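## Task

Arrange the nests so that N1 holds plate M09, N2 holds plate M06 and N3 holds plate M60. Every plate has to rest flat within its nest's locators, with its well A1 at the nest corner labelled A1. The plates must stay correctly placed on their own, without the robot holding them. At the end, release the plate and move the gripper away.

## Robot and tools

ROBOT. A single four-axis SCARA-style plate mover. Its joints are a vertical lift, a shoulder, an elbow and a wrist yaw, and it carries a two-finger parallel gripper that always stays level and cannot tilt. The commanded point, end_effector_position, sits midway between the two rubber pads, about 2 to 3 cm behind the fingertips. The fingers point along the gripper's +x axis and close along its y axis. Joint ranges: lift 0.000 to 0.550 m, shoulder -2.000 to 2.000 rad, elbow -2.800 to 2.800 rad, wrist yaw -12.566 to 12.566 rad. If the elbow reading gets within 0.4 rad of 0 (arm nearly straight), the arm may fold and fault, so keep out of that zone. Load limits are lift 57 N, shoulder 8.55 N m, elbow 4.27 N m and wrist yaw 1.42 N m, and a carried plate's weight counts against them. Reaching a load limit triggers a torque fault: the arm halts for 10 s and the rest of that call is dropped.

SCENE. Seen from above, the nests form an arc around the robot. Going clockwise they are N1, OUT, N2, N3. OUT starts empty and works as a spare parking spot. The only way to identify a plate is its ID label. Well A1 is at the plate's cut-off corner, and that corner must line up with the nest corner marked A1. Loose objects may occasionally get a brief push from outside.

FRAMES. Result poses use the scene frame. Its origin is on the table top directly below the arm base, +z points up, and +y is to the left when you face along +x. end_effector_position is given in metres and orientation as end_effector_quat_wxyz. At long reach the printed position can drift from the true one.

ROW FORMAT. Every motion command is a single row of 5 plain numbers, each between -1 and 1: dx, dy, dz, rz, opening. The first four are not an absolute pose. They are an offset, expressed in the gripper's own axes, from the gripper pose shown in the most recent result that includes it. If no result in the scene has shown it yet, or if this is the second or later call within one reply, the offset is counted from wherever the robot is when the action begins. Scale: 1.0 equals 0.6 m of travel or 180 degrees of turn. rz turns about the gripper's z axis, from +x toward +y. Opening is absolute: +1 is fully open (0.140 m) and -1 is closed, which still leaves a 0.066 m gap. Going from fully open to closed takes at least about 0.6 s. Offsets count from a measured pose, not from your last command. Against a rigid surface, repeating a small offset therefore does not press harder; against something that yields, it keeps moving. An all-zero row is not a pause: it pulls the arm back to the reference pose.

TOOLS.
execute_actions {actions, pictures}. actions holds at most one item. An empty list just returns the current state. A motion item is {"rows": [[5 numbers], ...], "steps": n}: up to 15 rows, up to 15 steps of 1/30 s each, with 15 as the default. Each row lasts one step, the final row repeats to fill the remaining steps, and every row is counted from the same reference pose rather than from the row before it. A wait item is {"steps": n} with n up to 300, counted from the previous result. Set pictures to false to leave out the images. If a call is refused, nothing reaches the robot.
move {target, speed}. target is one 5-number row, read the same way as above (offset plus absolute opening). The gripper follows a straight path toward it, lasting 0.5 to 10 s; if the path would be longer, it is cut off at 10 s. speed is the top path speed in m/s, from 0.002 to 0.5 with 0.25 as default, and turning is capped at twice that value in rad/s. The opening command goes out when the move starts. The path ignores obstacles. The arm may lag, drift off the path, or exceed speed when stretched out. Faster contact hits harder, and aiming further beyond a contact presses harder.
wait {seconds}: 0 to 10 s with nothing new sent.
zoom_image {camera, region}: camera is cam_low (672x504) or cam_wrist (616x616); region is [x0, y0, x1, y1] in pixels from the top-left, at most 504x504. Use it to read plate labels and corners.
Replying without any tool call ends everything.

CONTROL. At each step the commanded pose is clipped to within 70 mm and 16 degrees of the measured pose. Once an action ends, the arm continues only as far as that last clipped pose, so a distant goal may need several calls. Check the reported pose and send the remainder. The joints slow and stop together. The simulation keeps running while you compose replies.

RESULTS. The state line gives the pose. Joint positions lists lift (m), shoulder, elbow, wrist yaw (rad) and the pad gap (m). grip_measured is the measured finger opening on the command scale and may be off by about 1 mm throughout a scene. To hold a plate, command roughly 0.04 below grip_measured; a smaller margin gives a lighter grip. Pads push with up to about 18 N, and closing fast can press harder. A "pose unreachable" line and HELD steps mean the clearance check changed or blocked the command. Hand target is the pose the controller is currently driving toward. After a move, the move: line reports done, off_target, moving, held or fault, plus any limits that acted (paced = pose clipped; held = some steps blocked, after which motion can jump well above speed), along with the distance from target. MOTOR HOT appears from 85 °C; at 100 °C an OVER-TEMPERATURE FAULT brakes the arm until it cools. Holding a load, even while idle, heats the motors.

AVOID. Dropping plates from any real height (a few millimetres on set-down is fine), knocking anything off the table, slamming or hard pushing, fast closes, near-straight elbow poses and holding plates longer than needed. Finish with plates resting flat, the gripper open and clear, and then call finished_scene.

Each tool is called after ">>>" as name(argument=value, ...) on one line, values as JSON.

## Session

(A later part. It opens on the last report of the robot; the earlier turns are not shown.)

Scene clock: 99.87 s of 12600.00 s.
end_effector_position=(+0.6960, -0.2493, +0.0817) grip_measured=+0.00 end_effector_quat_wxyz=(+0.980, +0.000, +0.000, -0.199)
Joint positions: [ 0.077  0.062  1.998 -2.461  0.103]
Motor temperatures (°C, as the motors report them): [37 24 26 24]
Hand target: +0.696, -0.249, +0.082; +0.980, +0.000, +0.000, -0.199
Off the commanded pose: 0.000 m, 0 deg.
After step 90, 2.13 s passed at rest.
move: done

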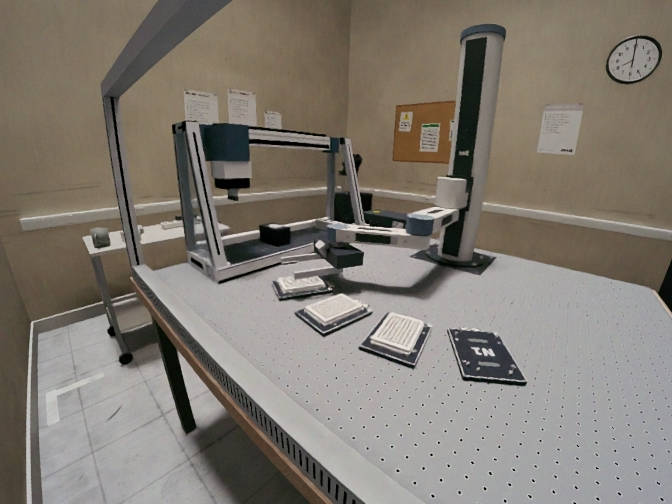

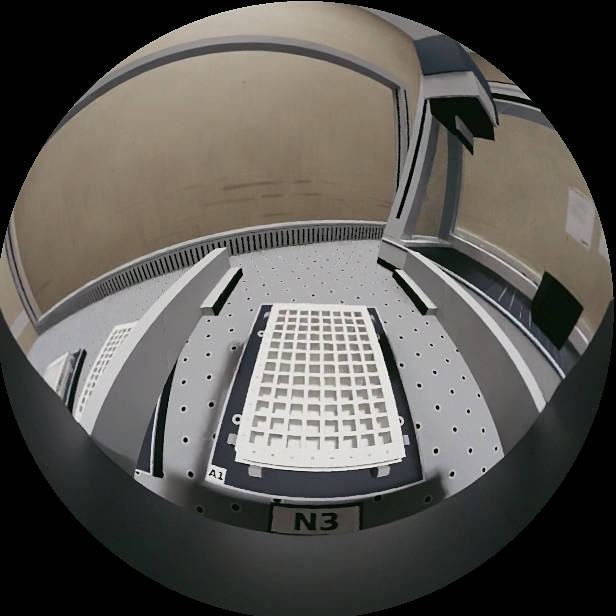

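>>> move(target=[-0.003, -0.001, -0.076, 0, -0.2], speed=0.15)

>>> move(target=[0.0, 0.0, -0.0113, 0, -0.2], speed=0.03)

>>> move(target=[0.0, 0.0, 0.0, 0, -0.56], speed=0.1)

>>> move(target=[0.0, 0.0, 0.085, 0, -0.56], speed=0.15)

Scene clock: 109.50 s of 12600.00 s.
end_effector_position=(+0.6941, -0.2492, +0.0361) grip_measured=-0.20 end_effector_quat_wxyz=(+0.980, +0.000, +0.000, -0.199)
Joint positions: [ 0.031  0.066  1.985 -2.453  0.096]
Motor temperatures (°C, as the motors report them): [37 24 26 24]
Hand target: +0.694, -0.249, +0.036; +0.980, +0.000, +0.000, -0.199
Off the commanded pose: 0.000 m, 0 deg.
After step 90, 5.90 s passed at rest.
move: done

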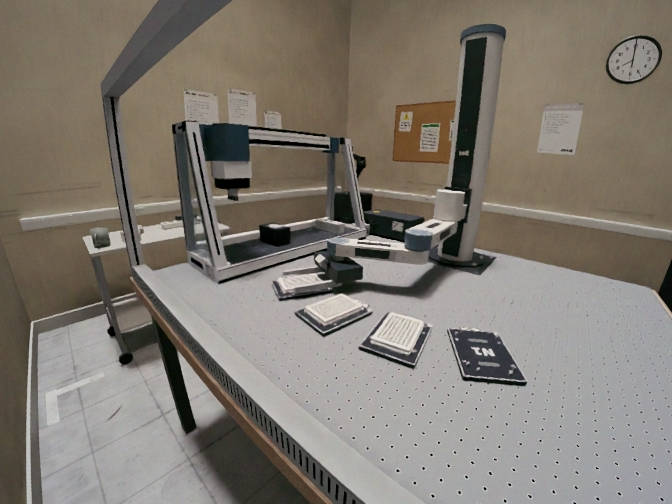

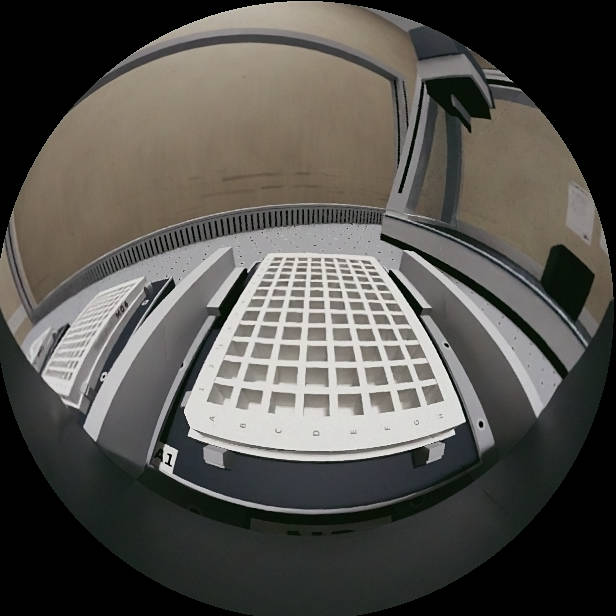

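Scene clock: 110.20 s of 12600.00 s.
end_effector_position=(+0.6941, -0.2492, +0.0293) grip_measured=-0.20 end_effector_quat_wxyz=(+0.980, +0.000, +0.000, -0.199)
Joint positions: [ 0.024  0.066  1.985 -2.453  0.096]
Motor temperatures (°C, as the motors report them): [37 24 26 24]
Hand target: +0.694, -0.249, +0.029; +0.980, +0.000, +0.000, -0.199
Off the commanded pose: 0.000 m, 0 deg.
move: done

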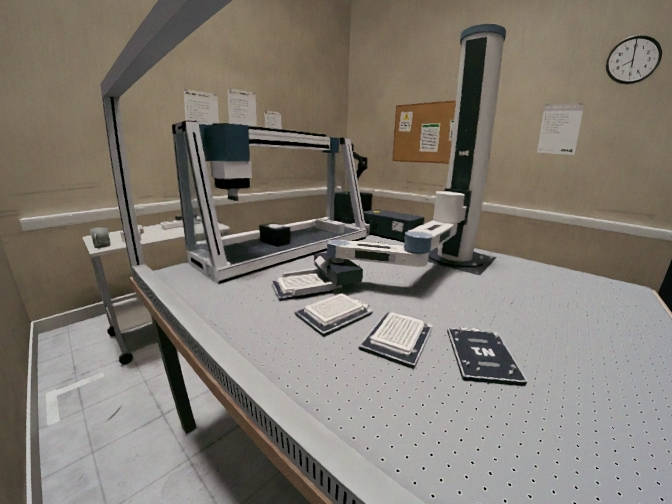

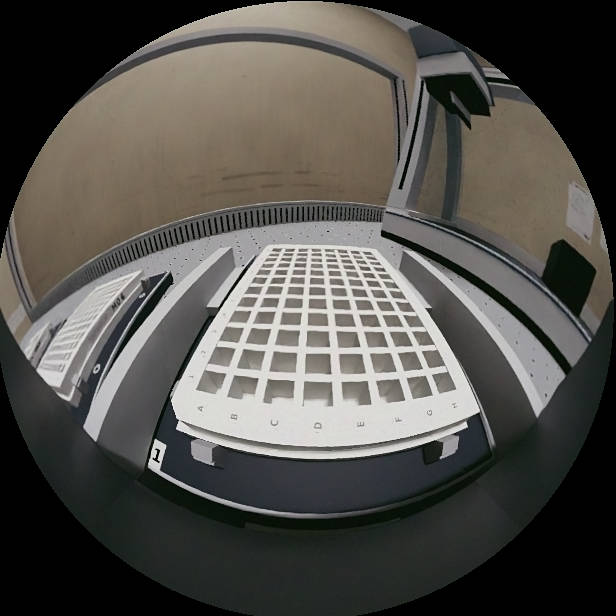

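Scene clock: 110.70 s of 12600.00 s.
end_effector_position=(+0.6937, -0.2499, +0.0293) grip_measured=-0.47 end_effector_quat_wxyz=(+0.980, +0.000, +0.000, -0.201)
Joint positions: [ 0.024  0.065  1.985 -2.455  0.086]
Motor temperatures (°C, as the motors report them): [37 24 26 24]
Hand target: +0.694, -0.249, +0.029; +0.980, +0.000, +0.000, -0.199
Off the commanded pose: 0.001 m, 0 deg.
move: done

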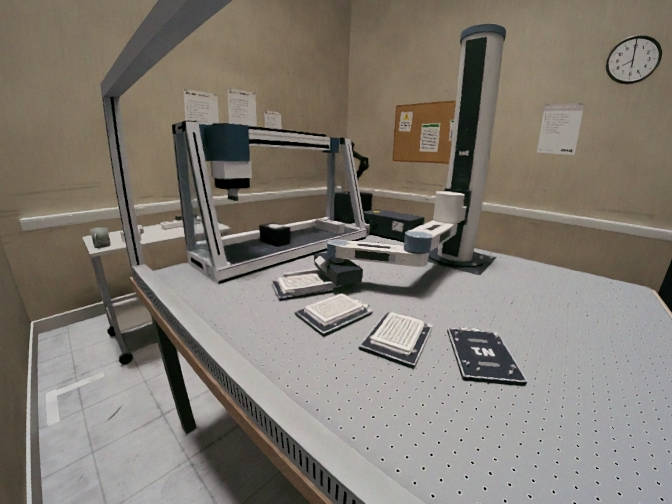

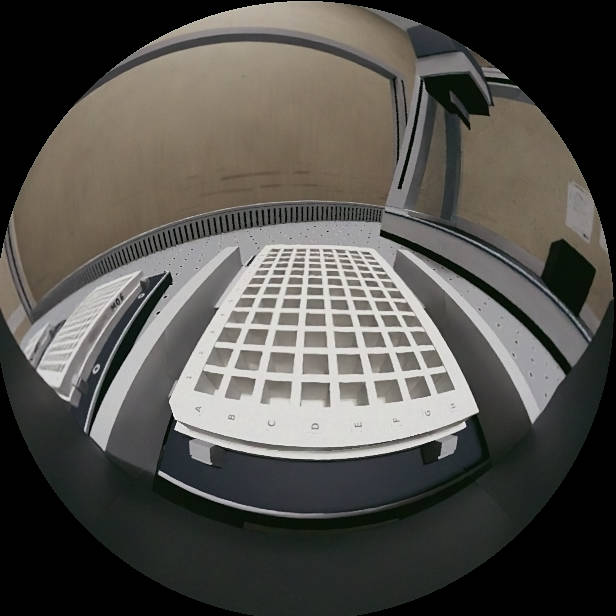

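Scene clock: 111.43 s of 12600.00 s.
end_effector_position=(+0.6937, -0.2500, +0.0803) grip_measured=-0.47 end_effector_quat_wxyz=(+0.980, +0.000, +0.000, -0.201)
Joint positions: [ 0.075  0.065  1.985 -2.455  0.086]
Motor temperatures (°C, as the motors report them): [37 24 26 24]
Hand target: +0.694, -0.250, +0.080; +0.980, +0.000, +0.000, -0.201
Off the commanded pose: 0.000 m, 0 deg.
move: done

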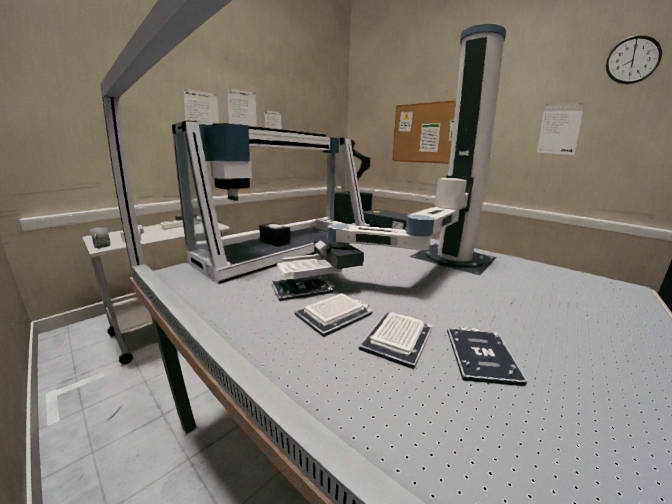

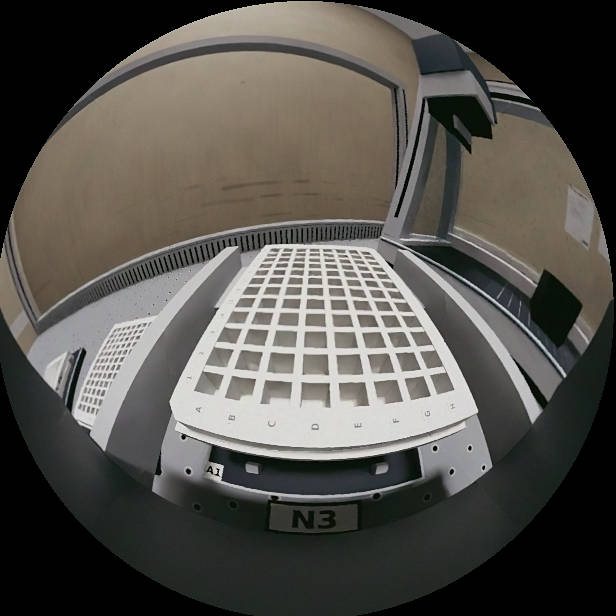

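>>> move(target=[-0.4223, 0.794, 0.0, 0.311, -0.56], speed=0.3)

>>> move(target=[0.0, 0.0, -0.06, 0, -0.56], speed=0.12)

Scene clock: 121.23 s of 12600.00 s.
end_effector_position=(+0.6486, +0.2879, +0.0803) grip_measured=-0.47 end_effector_quat_wxyz=(+0.959, +0.000, +0.000, +0.282)
Joint positions: [ 0.075  1.13   1.839 -2.397  0.086]
Motor temperatures (°C, as the motors report them): [37 24 26 24]
Hand target: +0.649, +0.288, +0.080; +0.959, +0.000, +0.000, +0.282
Off the commanded pose: 0.000 m, 0 deg.
After step 90, 4.63 s passed at rest.
move: done

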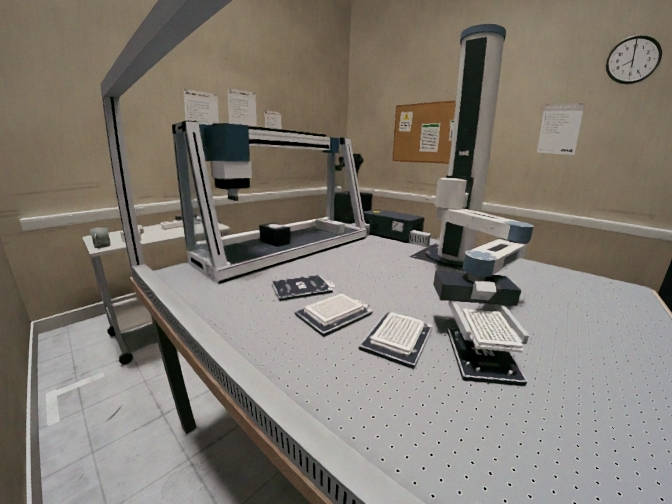

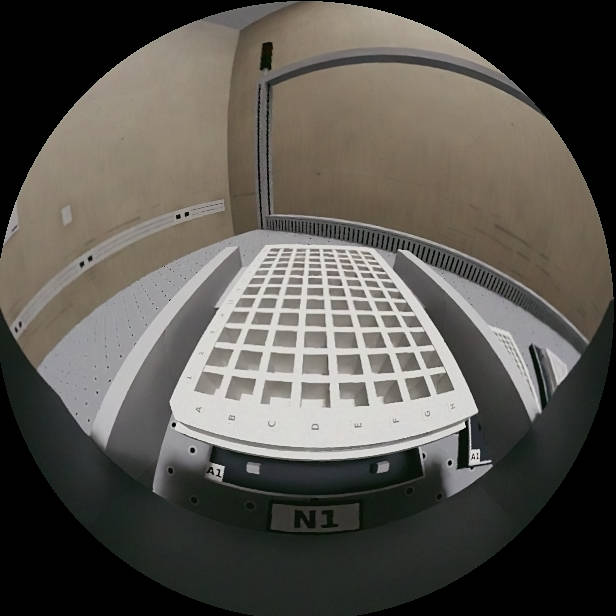

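Scene clock: 121.93 s of 12600.00 s.
end_effector_position=(+0.6486, +0.2879, +0.0442) grip_measured=-0.47 end_effector_quat_wxyz=(+0.959, +0.000, +0.000, +0.282)
Joint positions: [ 0.039  1.13   1.839 -2.397  0.086]
Motor temperatures (°C, as the motors report them): [37 24 26 24]
Hand target: +0.649, +0.288, +0.044; +0.959, +0.000, +0.000, +0.282
Off the commanded pose: 0.000 m, 0 deg.
move: done

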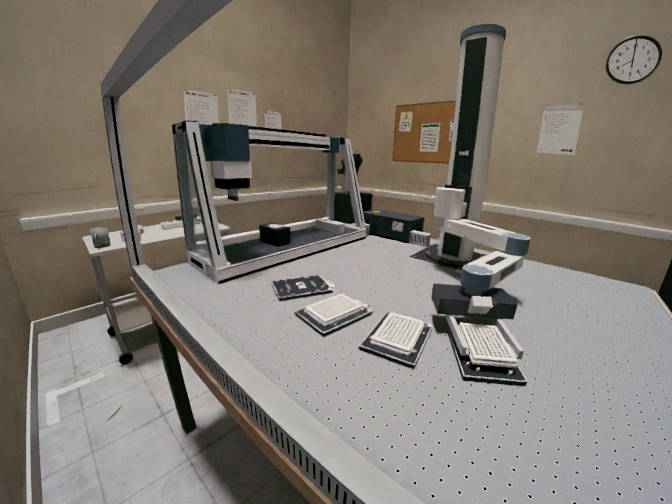

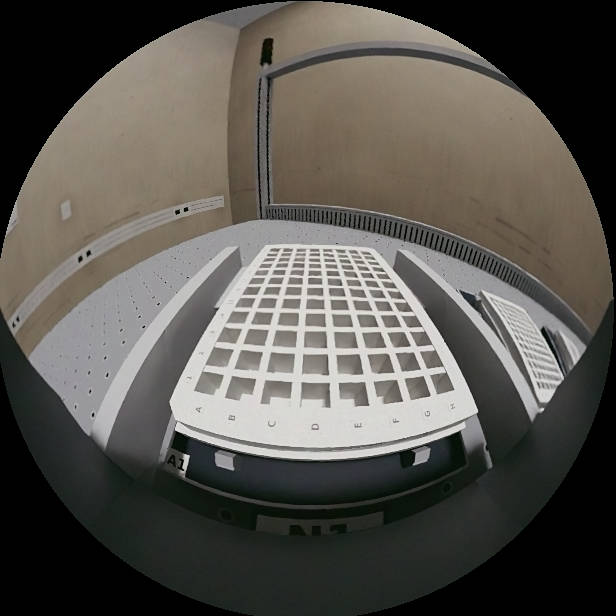

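>>> move(target=[0.0025, 0.0, -0.0227, 0, -0.56], speed=0.04)

>>> move(target=[0.0, 0.0, 0.0, 0, 0.0], speed=0.05)

>>> move(target=[0.0, 0.0, 0.085, 0, 0.0], speed=0.2)

>>> move(target=[-0.0667, -0.3066, 0.0, -0.112, 0.0], speed=0.3)

Scene clock: 131.47 s of 12600.00 s.
end_effector_position=(+0.6496, +0.2884, +0.0307) grip_measured=-0.47 end_effector_quat_wxyz=(+0.959, +0.000, +0.000, +0.283)
Joint positions: [ 0.026  1.126  1.847 -2.4    0.086]
Motor temperatures (°C, as the motors report them): [37 24 26 24]
Hand target: +0.650, +0.289, +0.031; +0.959, +0.000, +0.000, +0.282
Off the commanded pose: 0.000 m, 0 deg.
After step 90, 5.83 s passed at rest.
move: done

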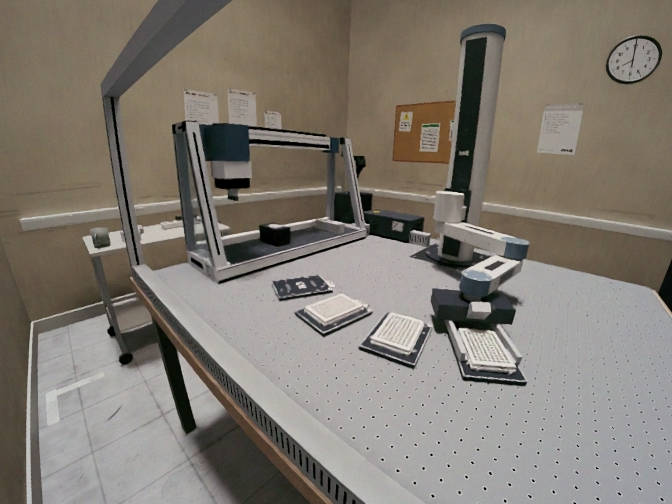

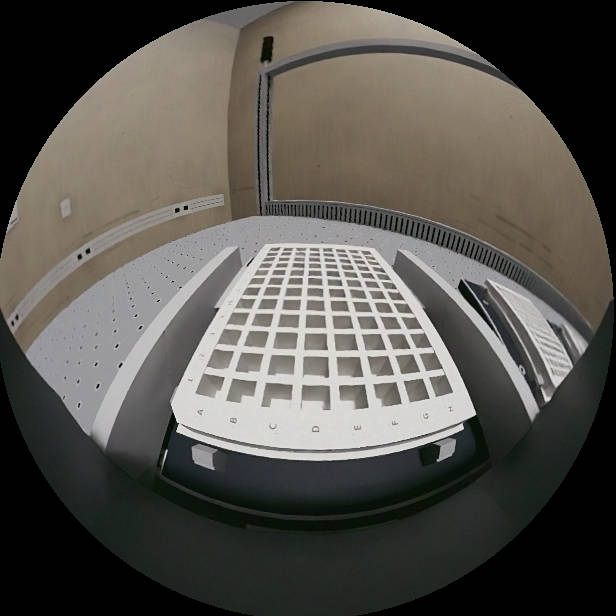

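Scene clock: 131.97 s of 12600.00 s.
end_effector_position=(+0.6496, +0.2884, +0.0307) grip_measured=+0.00 end_effector_quat_wxyz=(+0.959, +0.000, +0.000, +0.283)
Joint positions: [ 0.026  1.126  1.846 -2.399  0.103]
Motor temperatures (°C, as the motors report them): [37 24 26 24]
Hand target: +0.650, +0.288, +0.031; +0.959, +0.000, +0.000, +0.283
Off the commanded pose: 0.000 m, 0 deg.
move: done

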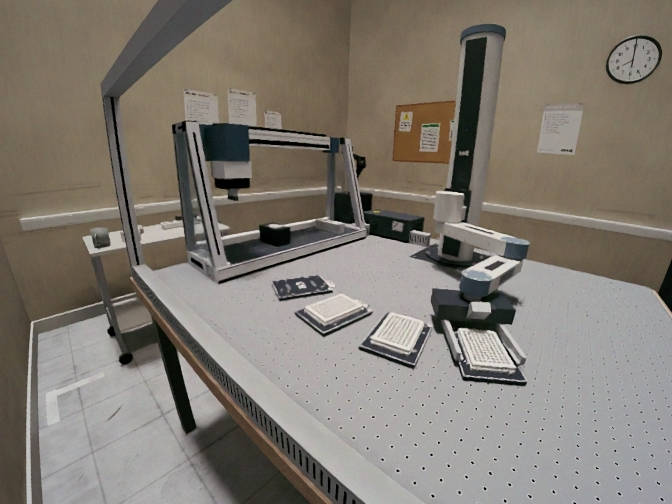

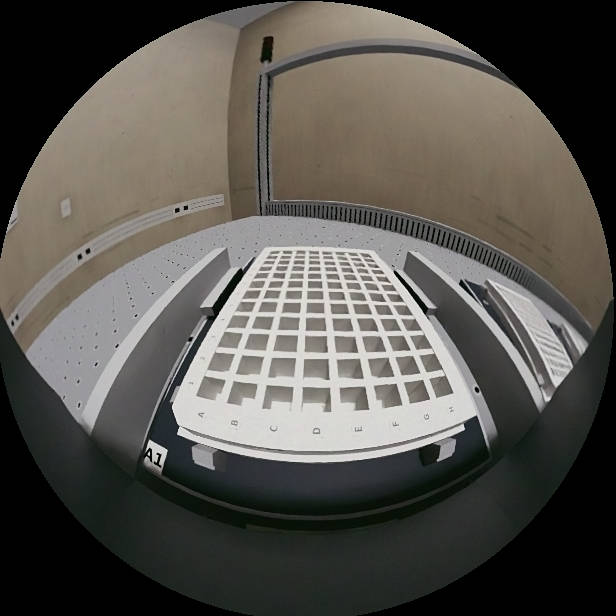

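Scene clock: 132.70 s of 12600.00 s.
end_effector_position=(+0.6496, +0.2884, +0.0817) grip_measured=+0.00 end_effector_quat_wxyz=(+0.959, +0.000, +0.000, +0.283)
Joint positions: [ 0.077  1.126  1.846 -2.399  0.103]
Motor temperatures (°C, as the motors report them): [37 24 26 24]
Hand target: +0.650, +0.288, +0.082; +0.959, +0.000, +0.000, +0.283
Off the commanded pose: 0.000 m, 0 deg.
move: done

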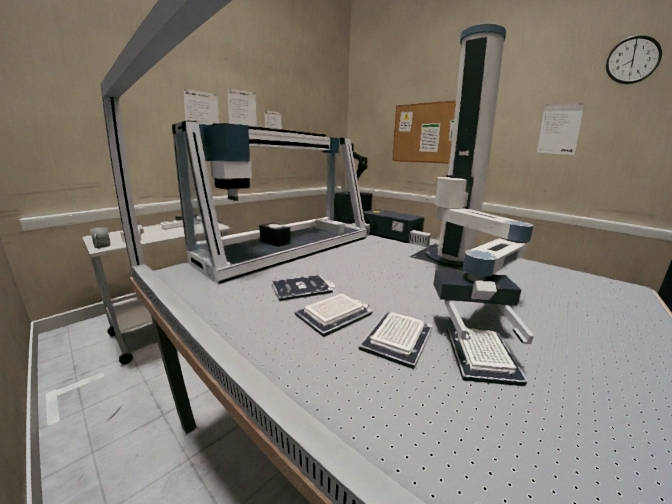

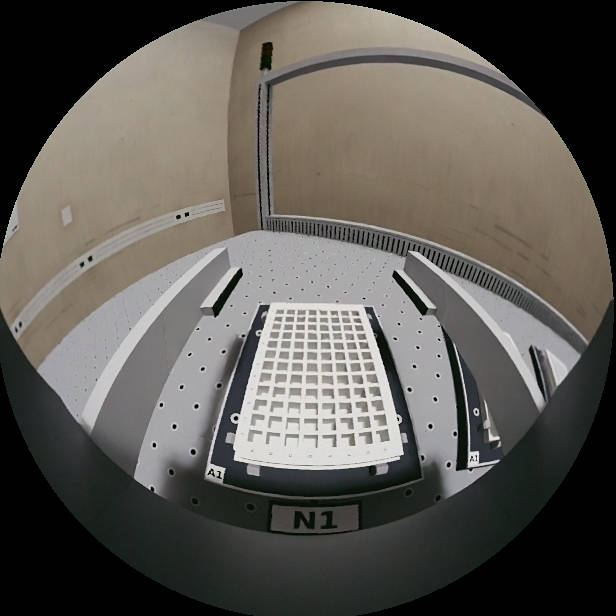

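Scene clock: 133.73 s of 12600.00 s.
end_effector_position=(+0.7157, +0.1120, +0.0817) grip_measured=+0.00 end_effector_quat_wxyz=(+0.994, +0.000, +0.000, +0.110)
Joint positions: [ 0.077  0.797  1.826 -2.402  0.103]
Motor temperatures (°C, as the motors report them): [37 24 26 24]
Hand target: +0.716, +0.112, +0.082; +0.994, +0.000, +0.000, +0.111
Off the commanded pose: 0.000 m, 0 deg.
move: done

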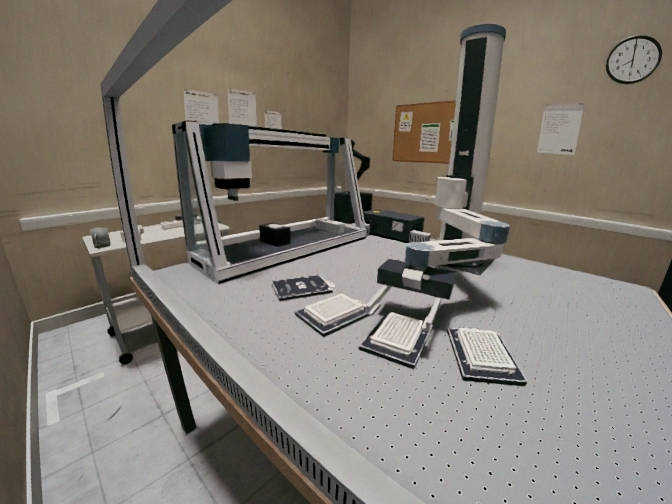

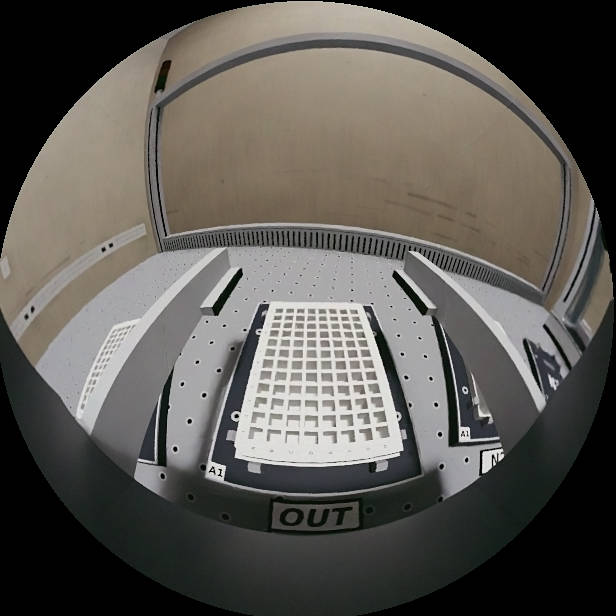

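>>> move(target=[0.002, 0.0, -0.076, 0, -0.2], speed=0.15)

>>> move(target=[0.0, 0.0, -0.0113, 0, -0.2], speed=0.03)

>>> move(target=[0.0, 0.0, 0.0, 0, -0.56], speed=0.1)

>>> move(target=[0.0, 0.0, 0.085, 0, -0.56], speed=0.15)

Scene clock: 140.93 s of 12600.00 s.
end_effector_position=(+0.7168, +0.1123, +0.0361) grip_measured=-0.20 end_effector_quat_wxyz=(+0.994, +0.000, +0.000, +0.110)
Joint positions: [ 0.031  0.794  1.833 -2.406  0.096]
Motor temperatures (°C, as the motors report them): [37 24 26 24]
Hand target: +0.717, +0.112, +0.036; +0.994, +0.000, +0.000, +0.110
Off the commanded pose: 0.000 m, 0 deg.
After step 90, 3.47 s passed at rest.
move: done

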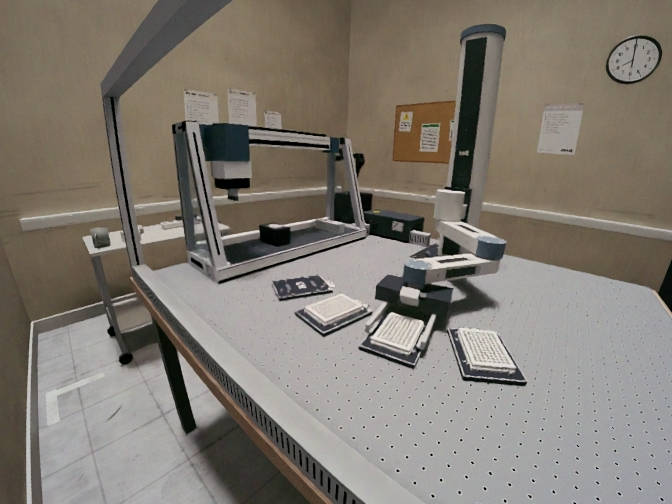

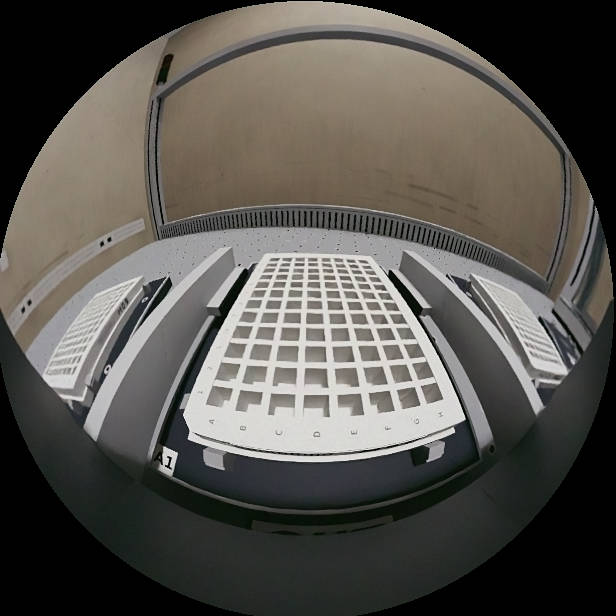

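Scene clock: 141.63 s of 12600.00 s.
end_effector_position=(+0.7168, +0.1123, +0.0293) grip_measured=-0.20 end_effector_quat_wxyz=(+0.994, +0.000, +0.000, +0.110)
Joint positions: [ 0.024  0.794  1.833 -2.406  0.096]
Motor temperatures (°C, as the motors report them): [37 24 26 24]
Hand target: +0.717, +0.112, +0.029; +0.994, +0.000, +0.000, +0.110
Off the commanded pose: 0.000 m, 0 deg.
move: done

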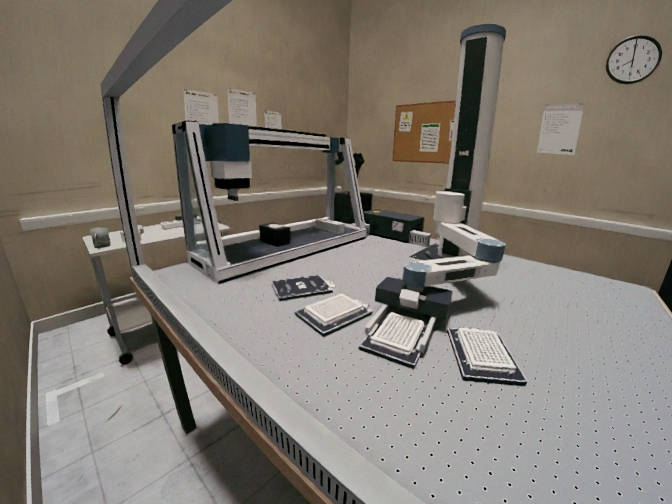

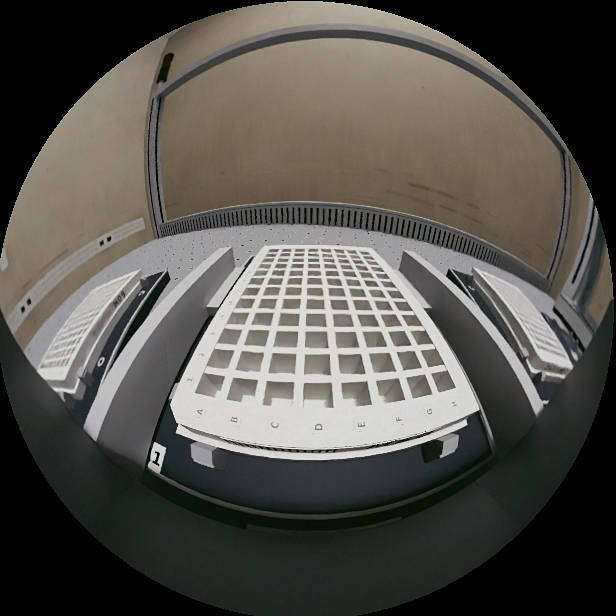

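Scene clock: 142.13 s of 12600.00 s.
end_effector_position=(+0.7168, +0.1126, +0.0293) grip_measured=-0.48 end_effector_quat_wxyz=(+0.994, +0.000, +0.000, +0.111)
Joint positions: [ 0.024  0.794  1.834 -2.405  0.085]
Motor temperatures (°C, as the motors report them): [37 24 26 24]
Hand target: +0.717, +0.112, +0.029; +0.994, +0.000, +0.000, +0.110
Off the commanded pose: 0.000 m, 0 deg.
move: done

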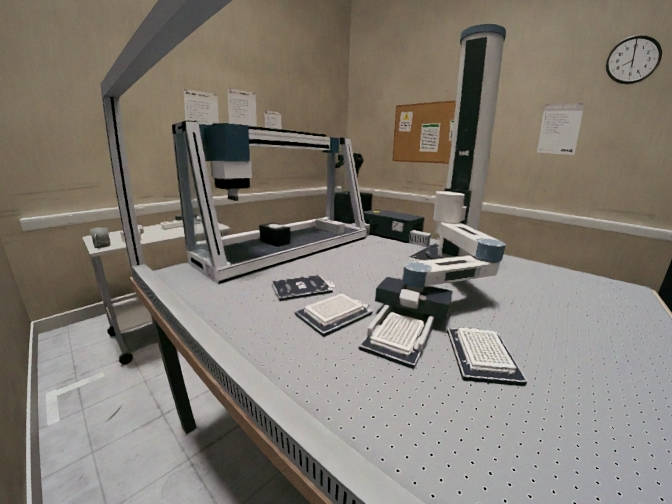

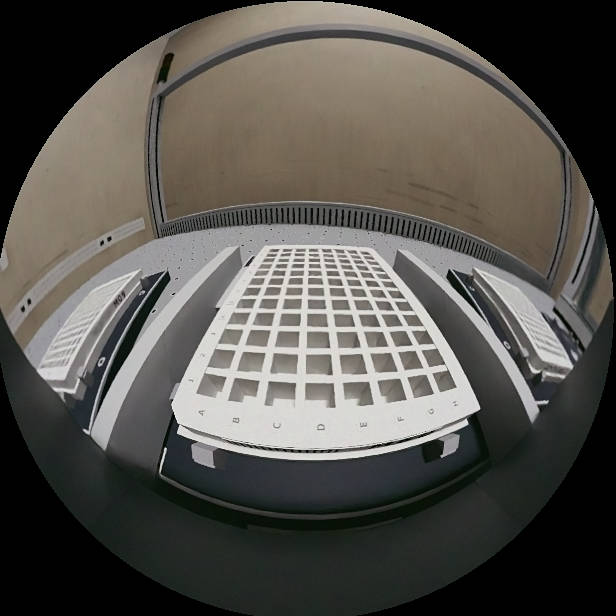

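Scene clock: 142.87 s of 12600.00 s.
end_effector_position=(+0.7168, +0.1127, +0.0803) grip_measured=-0.48 end_effector_quat_wxyz=(+0.994, +0.000, +0.000, +0.111)
Joint positions: [ 0.075  0.794  1.834 -2.406  0.085]
Motor temperatures (°C, as the motors report them): [37 24 26 24]
Hand target: +0.717, +0.113, +0.080; +0.994, +0.000, +0.000, +0.111
Off the commanded pose: 0.000 m, 0 deg.
move: done

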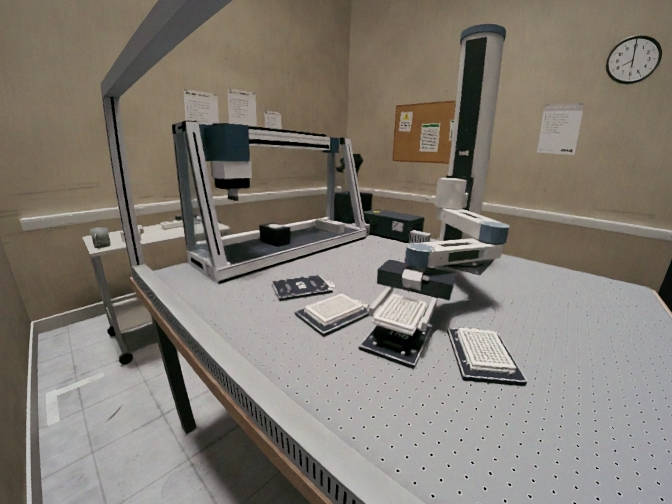

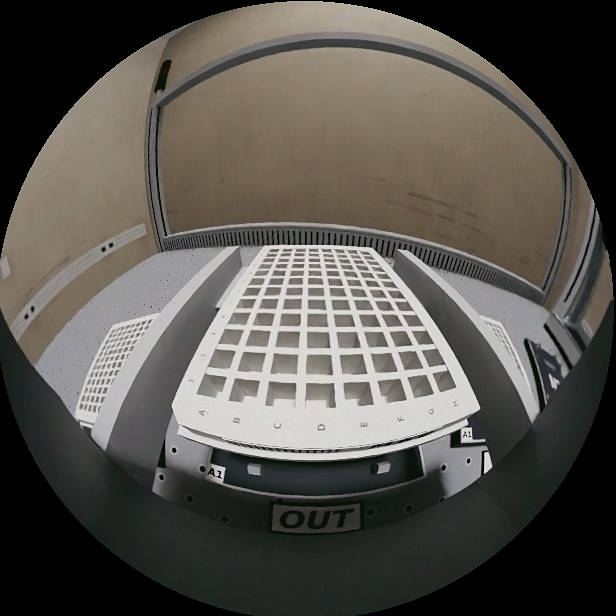

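>>> move(target=[-0.1705, -0.5812, 0.0, -0.2033, -0.56], speed=0.3)

>>> move(target=[0.0, 0.0, -0.06, 0, -0.56], speed=0.12)

Scene clock: 153.17 s of 12600.00 s.
end_effector_position=(+0.6937, -0.2501, +0.0803) grip_measured=-0.48 end_effector_quat_wxyz=(+0.978, +0.000, +0.000, -0.207)
Joint positions: [ 0.075  0.069  1.985 -2.47   0.085]
Motor temperatures (°C, as the motors report them): [37 24 26 24]
Hand target: +0.694, -0.250, +0.080; +0.978, +0.000, +0.000, -0.207
Off the commanded pose: 0.000 m, 0 deg.
After step 90, 5.67 s passed at rest.
move: done

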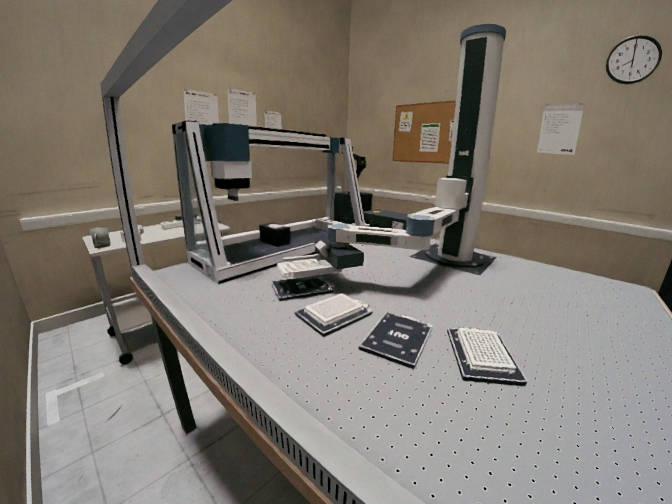

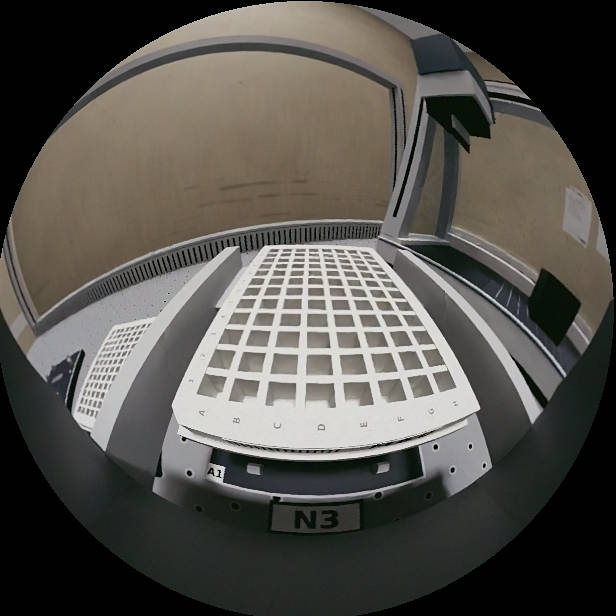

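Scene clock: 153.87 s of 12600.00 s.
end_effector_position=(+0.6937, -0.2501, +0.0443) grip_measured=-0.48 end_effector_quat_wxyz=(+0.978, +0.000, +0.000, -0.207)
Joint positions: [ 0.039  0.069  1.985 -2.47   0.085]
Motor temperatures (°C, as the motors report them): [37 24 26 24]
Hand target: +0.694, -0.250, +0.044; +0.978, +0.000, +0.000, -0.207
Off the commanded pose: 0.000 m, 0 deg.
move: done

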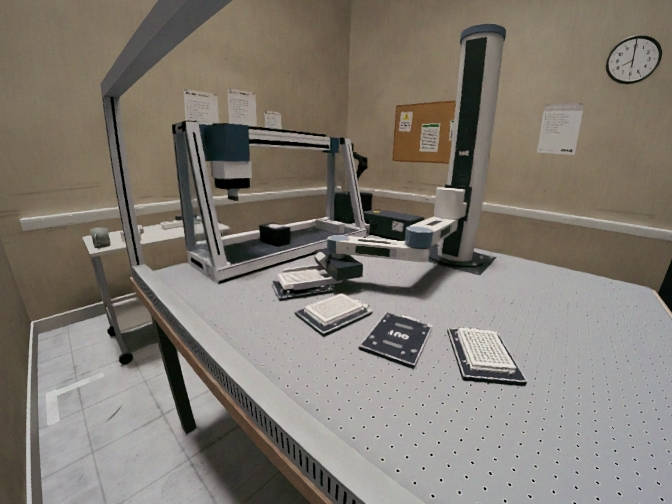

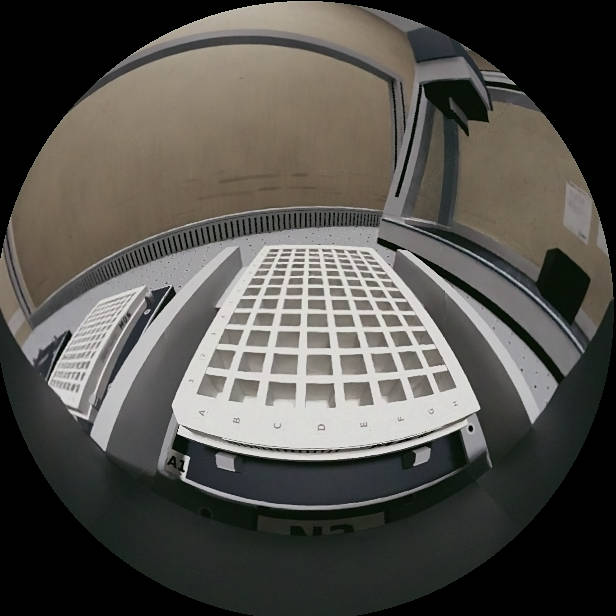

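>>> move(target=[0.001, 0.0, -0.0227, 0, -0.56], speed=0.04)

>>> move(target=[0.0, 0.0, 0.0, 0, 0.0], speed=0.05)

>>> move(target=[0.0, 0.0, 0.1, 0, 0.0], speed=0.2)

Scene clock: 164.47 s of 12600.00 s.
end_effector_position=(+0.6942, -0.2503, +0.0307) grip_measured=-0.48 end_effector_quat_wxyz=(+0.978, +0.000, +0.000, -0.207)
Joint positions: [ 0.026  0.067  1.988 -2.472  0.085]
Motor temperatures (°C, as the motors report them): [37 24 26 24]
Hand target: +0.694, -0.250, +0.031; +0.978, +0.000, +0.000, -0.207
Off the commanded pose: 0.000 m, 0 deg.
After step 90, 6.90 s passed at rest.
move: done

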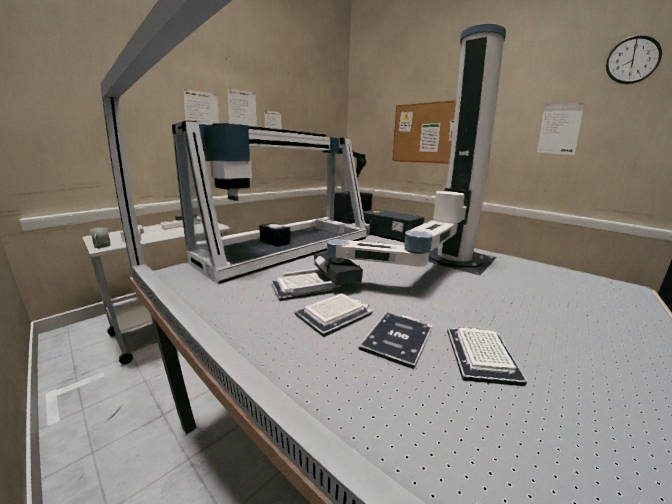

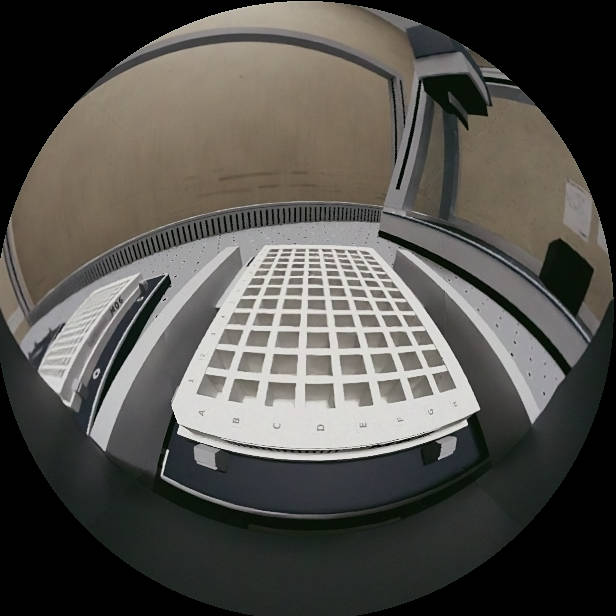

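Scene clock: 164.97 s of 12600.00 s.
end_effector_position=(+0.6941, -0.2502, +0.0307) grip_measured=+0.00 end_effector_quat_wxyz=(+0.978, +0.000, +0.000, -0.207)
Joint positions: [ 0.026  0.068  1.988 -2.472  0.103]
Motor temperatures (°C, as the motors report them): [37 24 26 24]
Hand target: +0.694, -0.250, +0.031; +0.978, +0.000, +0.000, -0.207
Off the commanded pose: 0.000 m, 0 deg.
move: done

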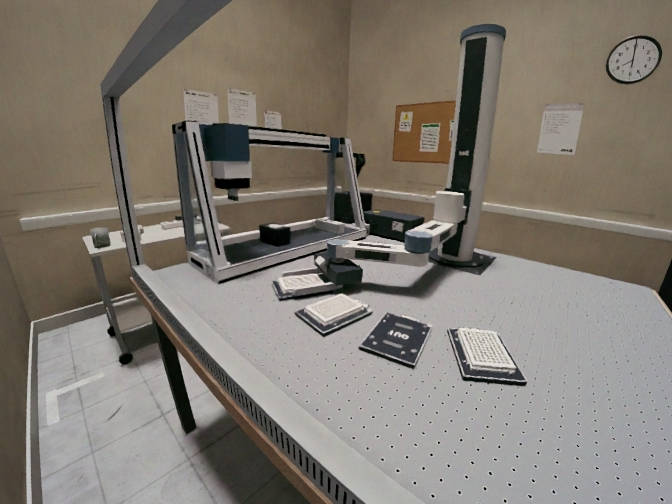

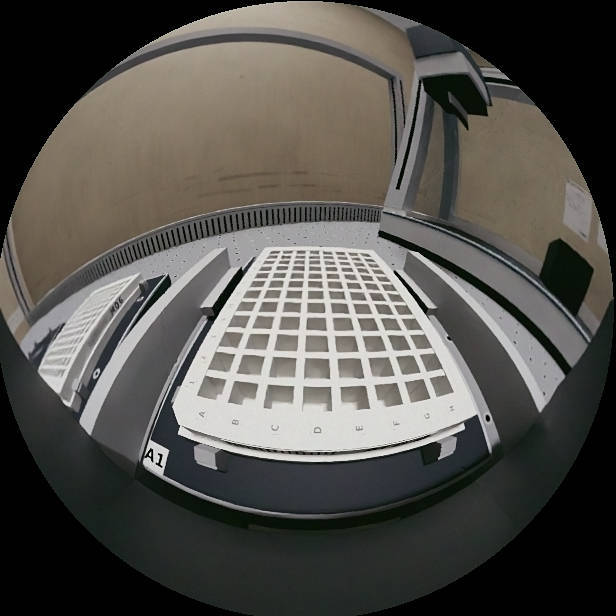

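Scene clock: 165.70 s of 12600.00 s.
end_effector_position=(+0.6942, -0.2502, +0.0907) grip_measured=+0.00 end_effector_quat_wxyz=(+0.978, +0.000, +0.000, -0.207)
Joint positions: [ 0.086  0.068  1.988 -2.472  0.103]
Motor temperatures (°C, as the motors report them): [37 24 26 24]
Hand target: +0.694, -0.250, +0.091; +0.978, +0.000, +0.000, -0.207
Off the commanded pose: 0.000 m, 0 deg.
move: done

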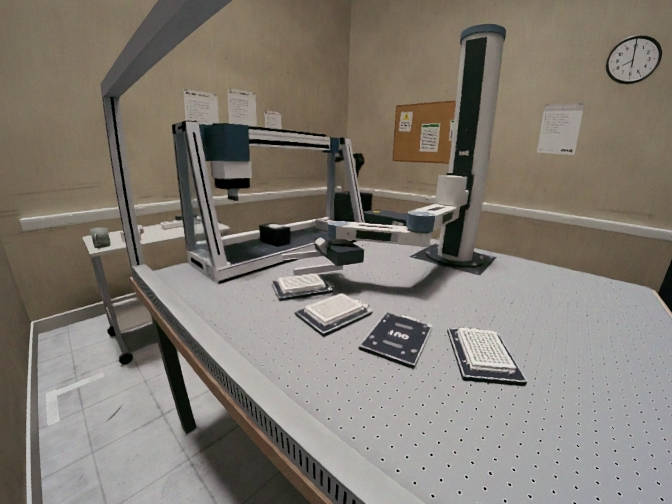

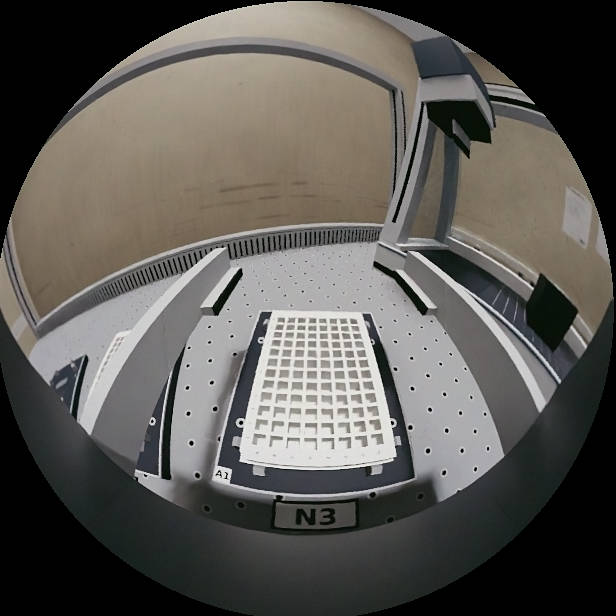

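>>> finished_scene(scene=2)

The scene is finished: the task was done.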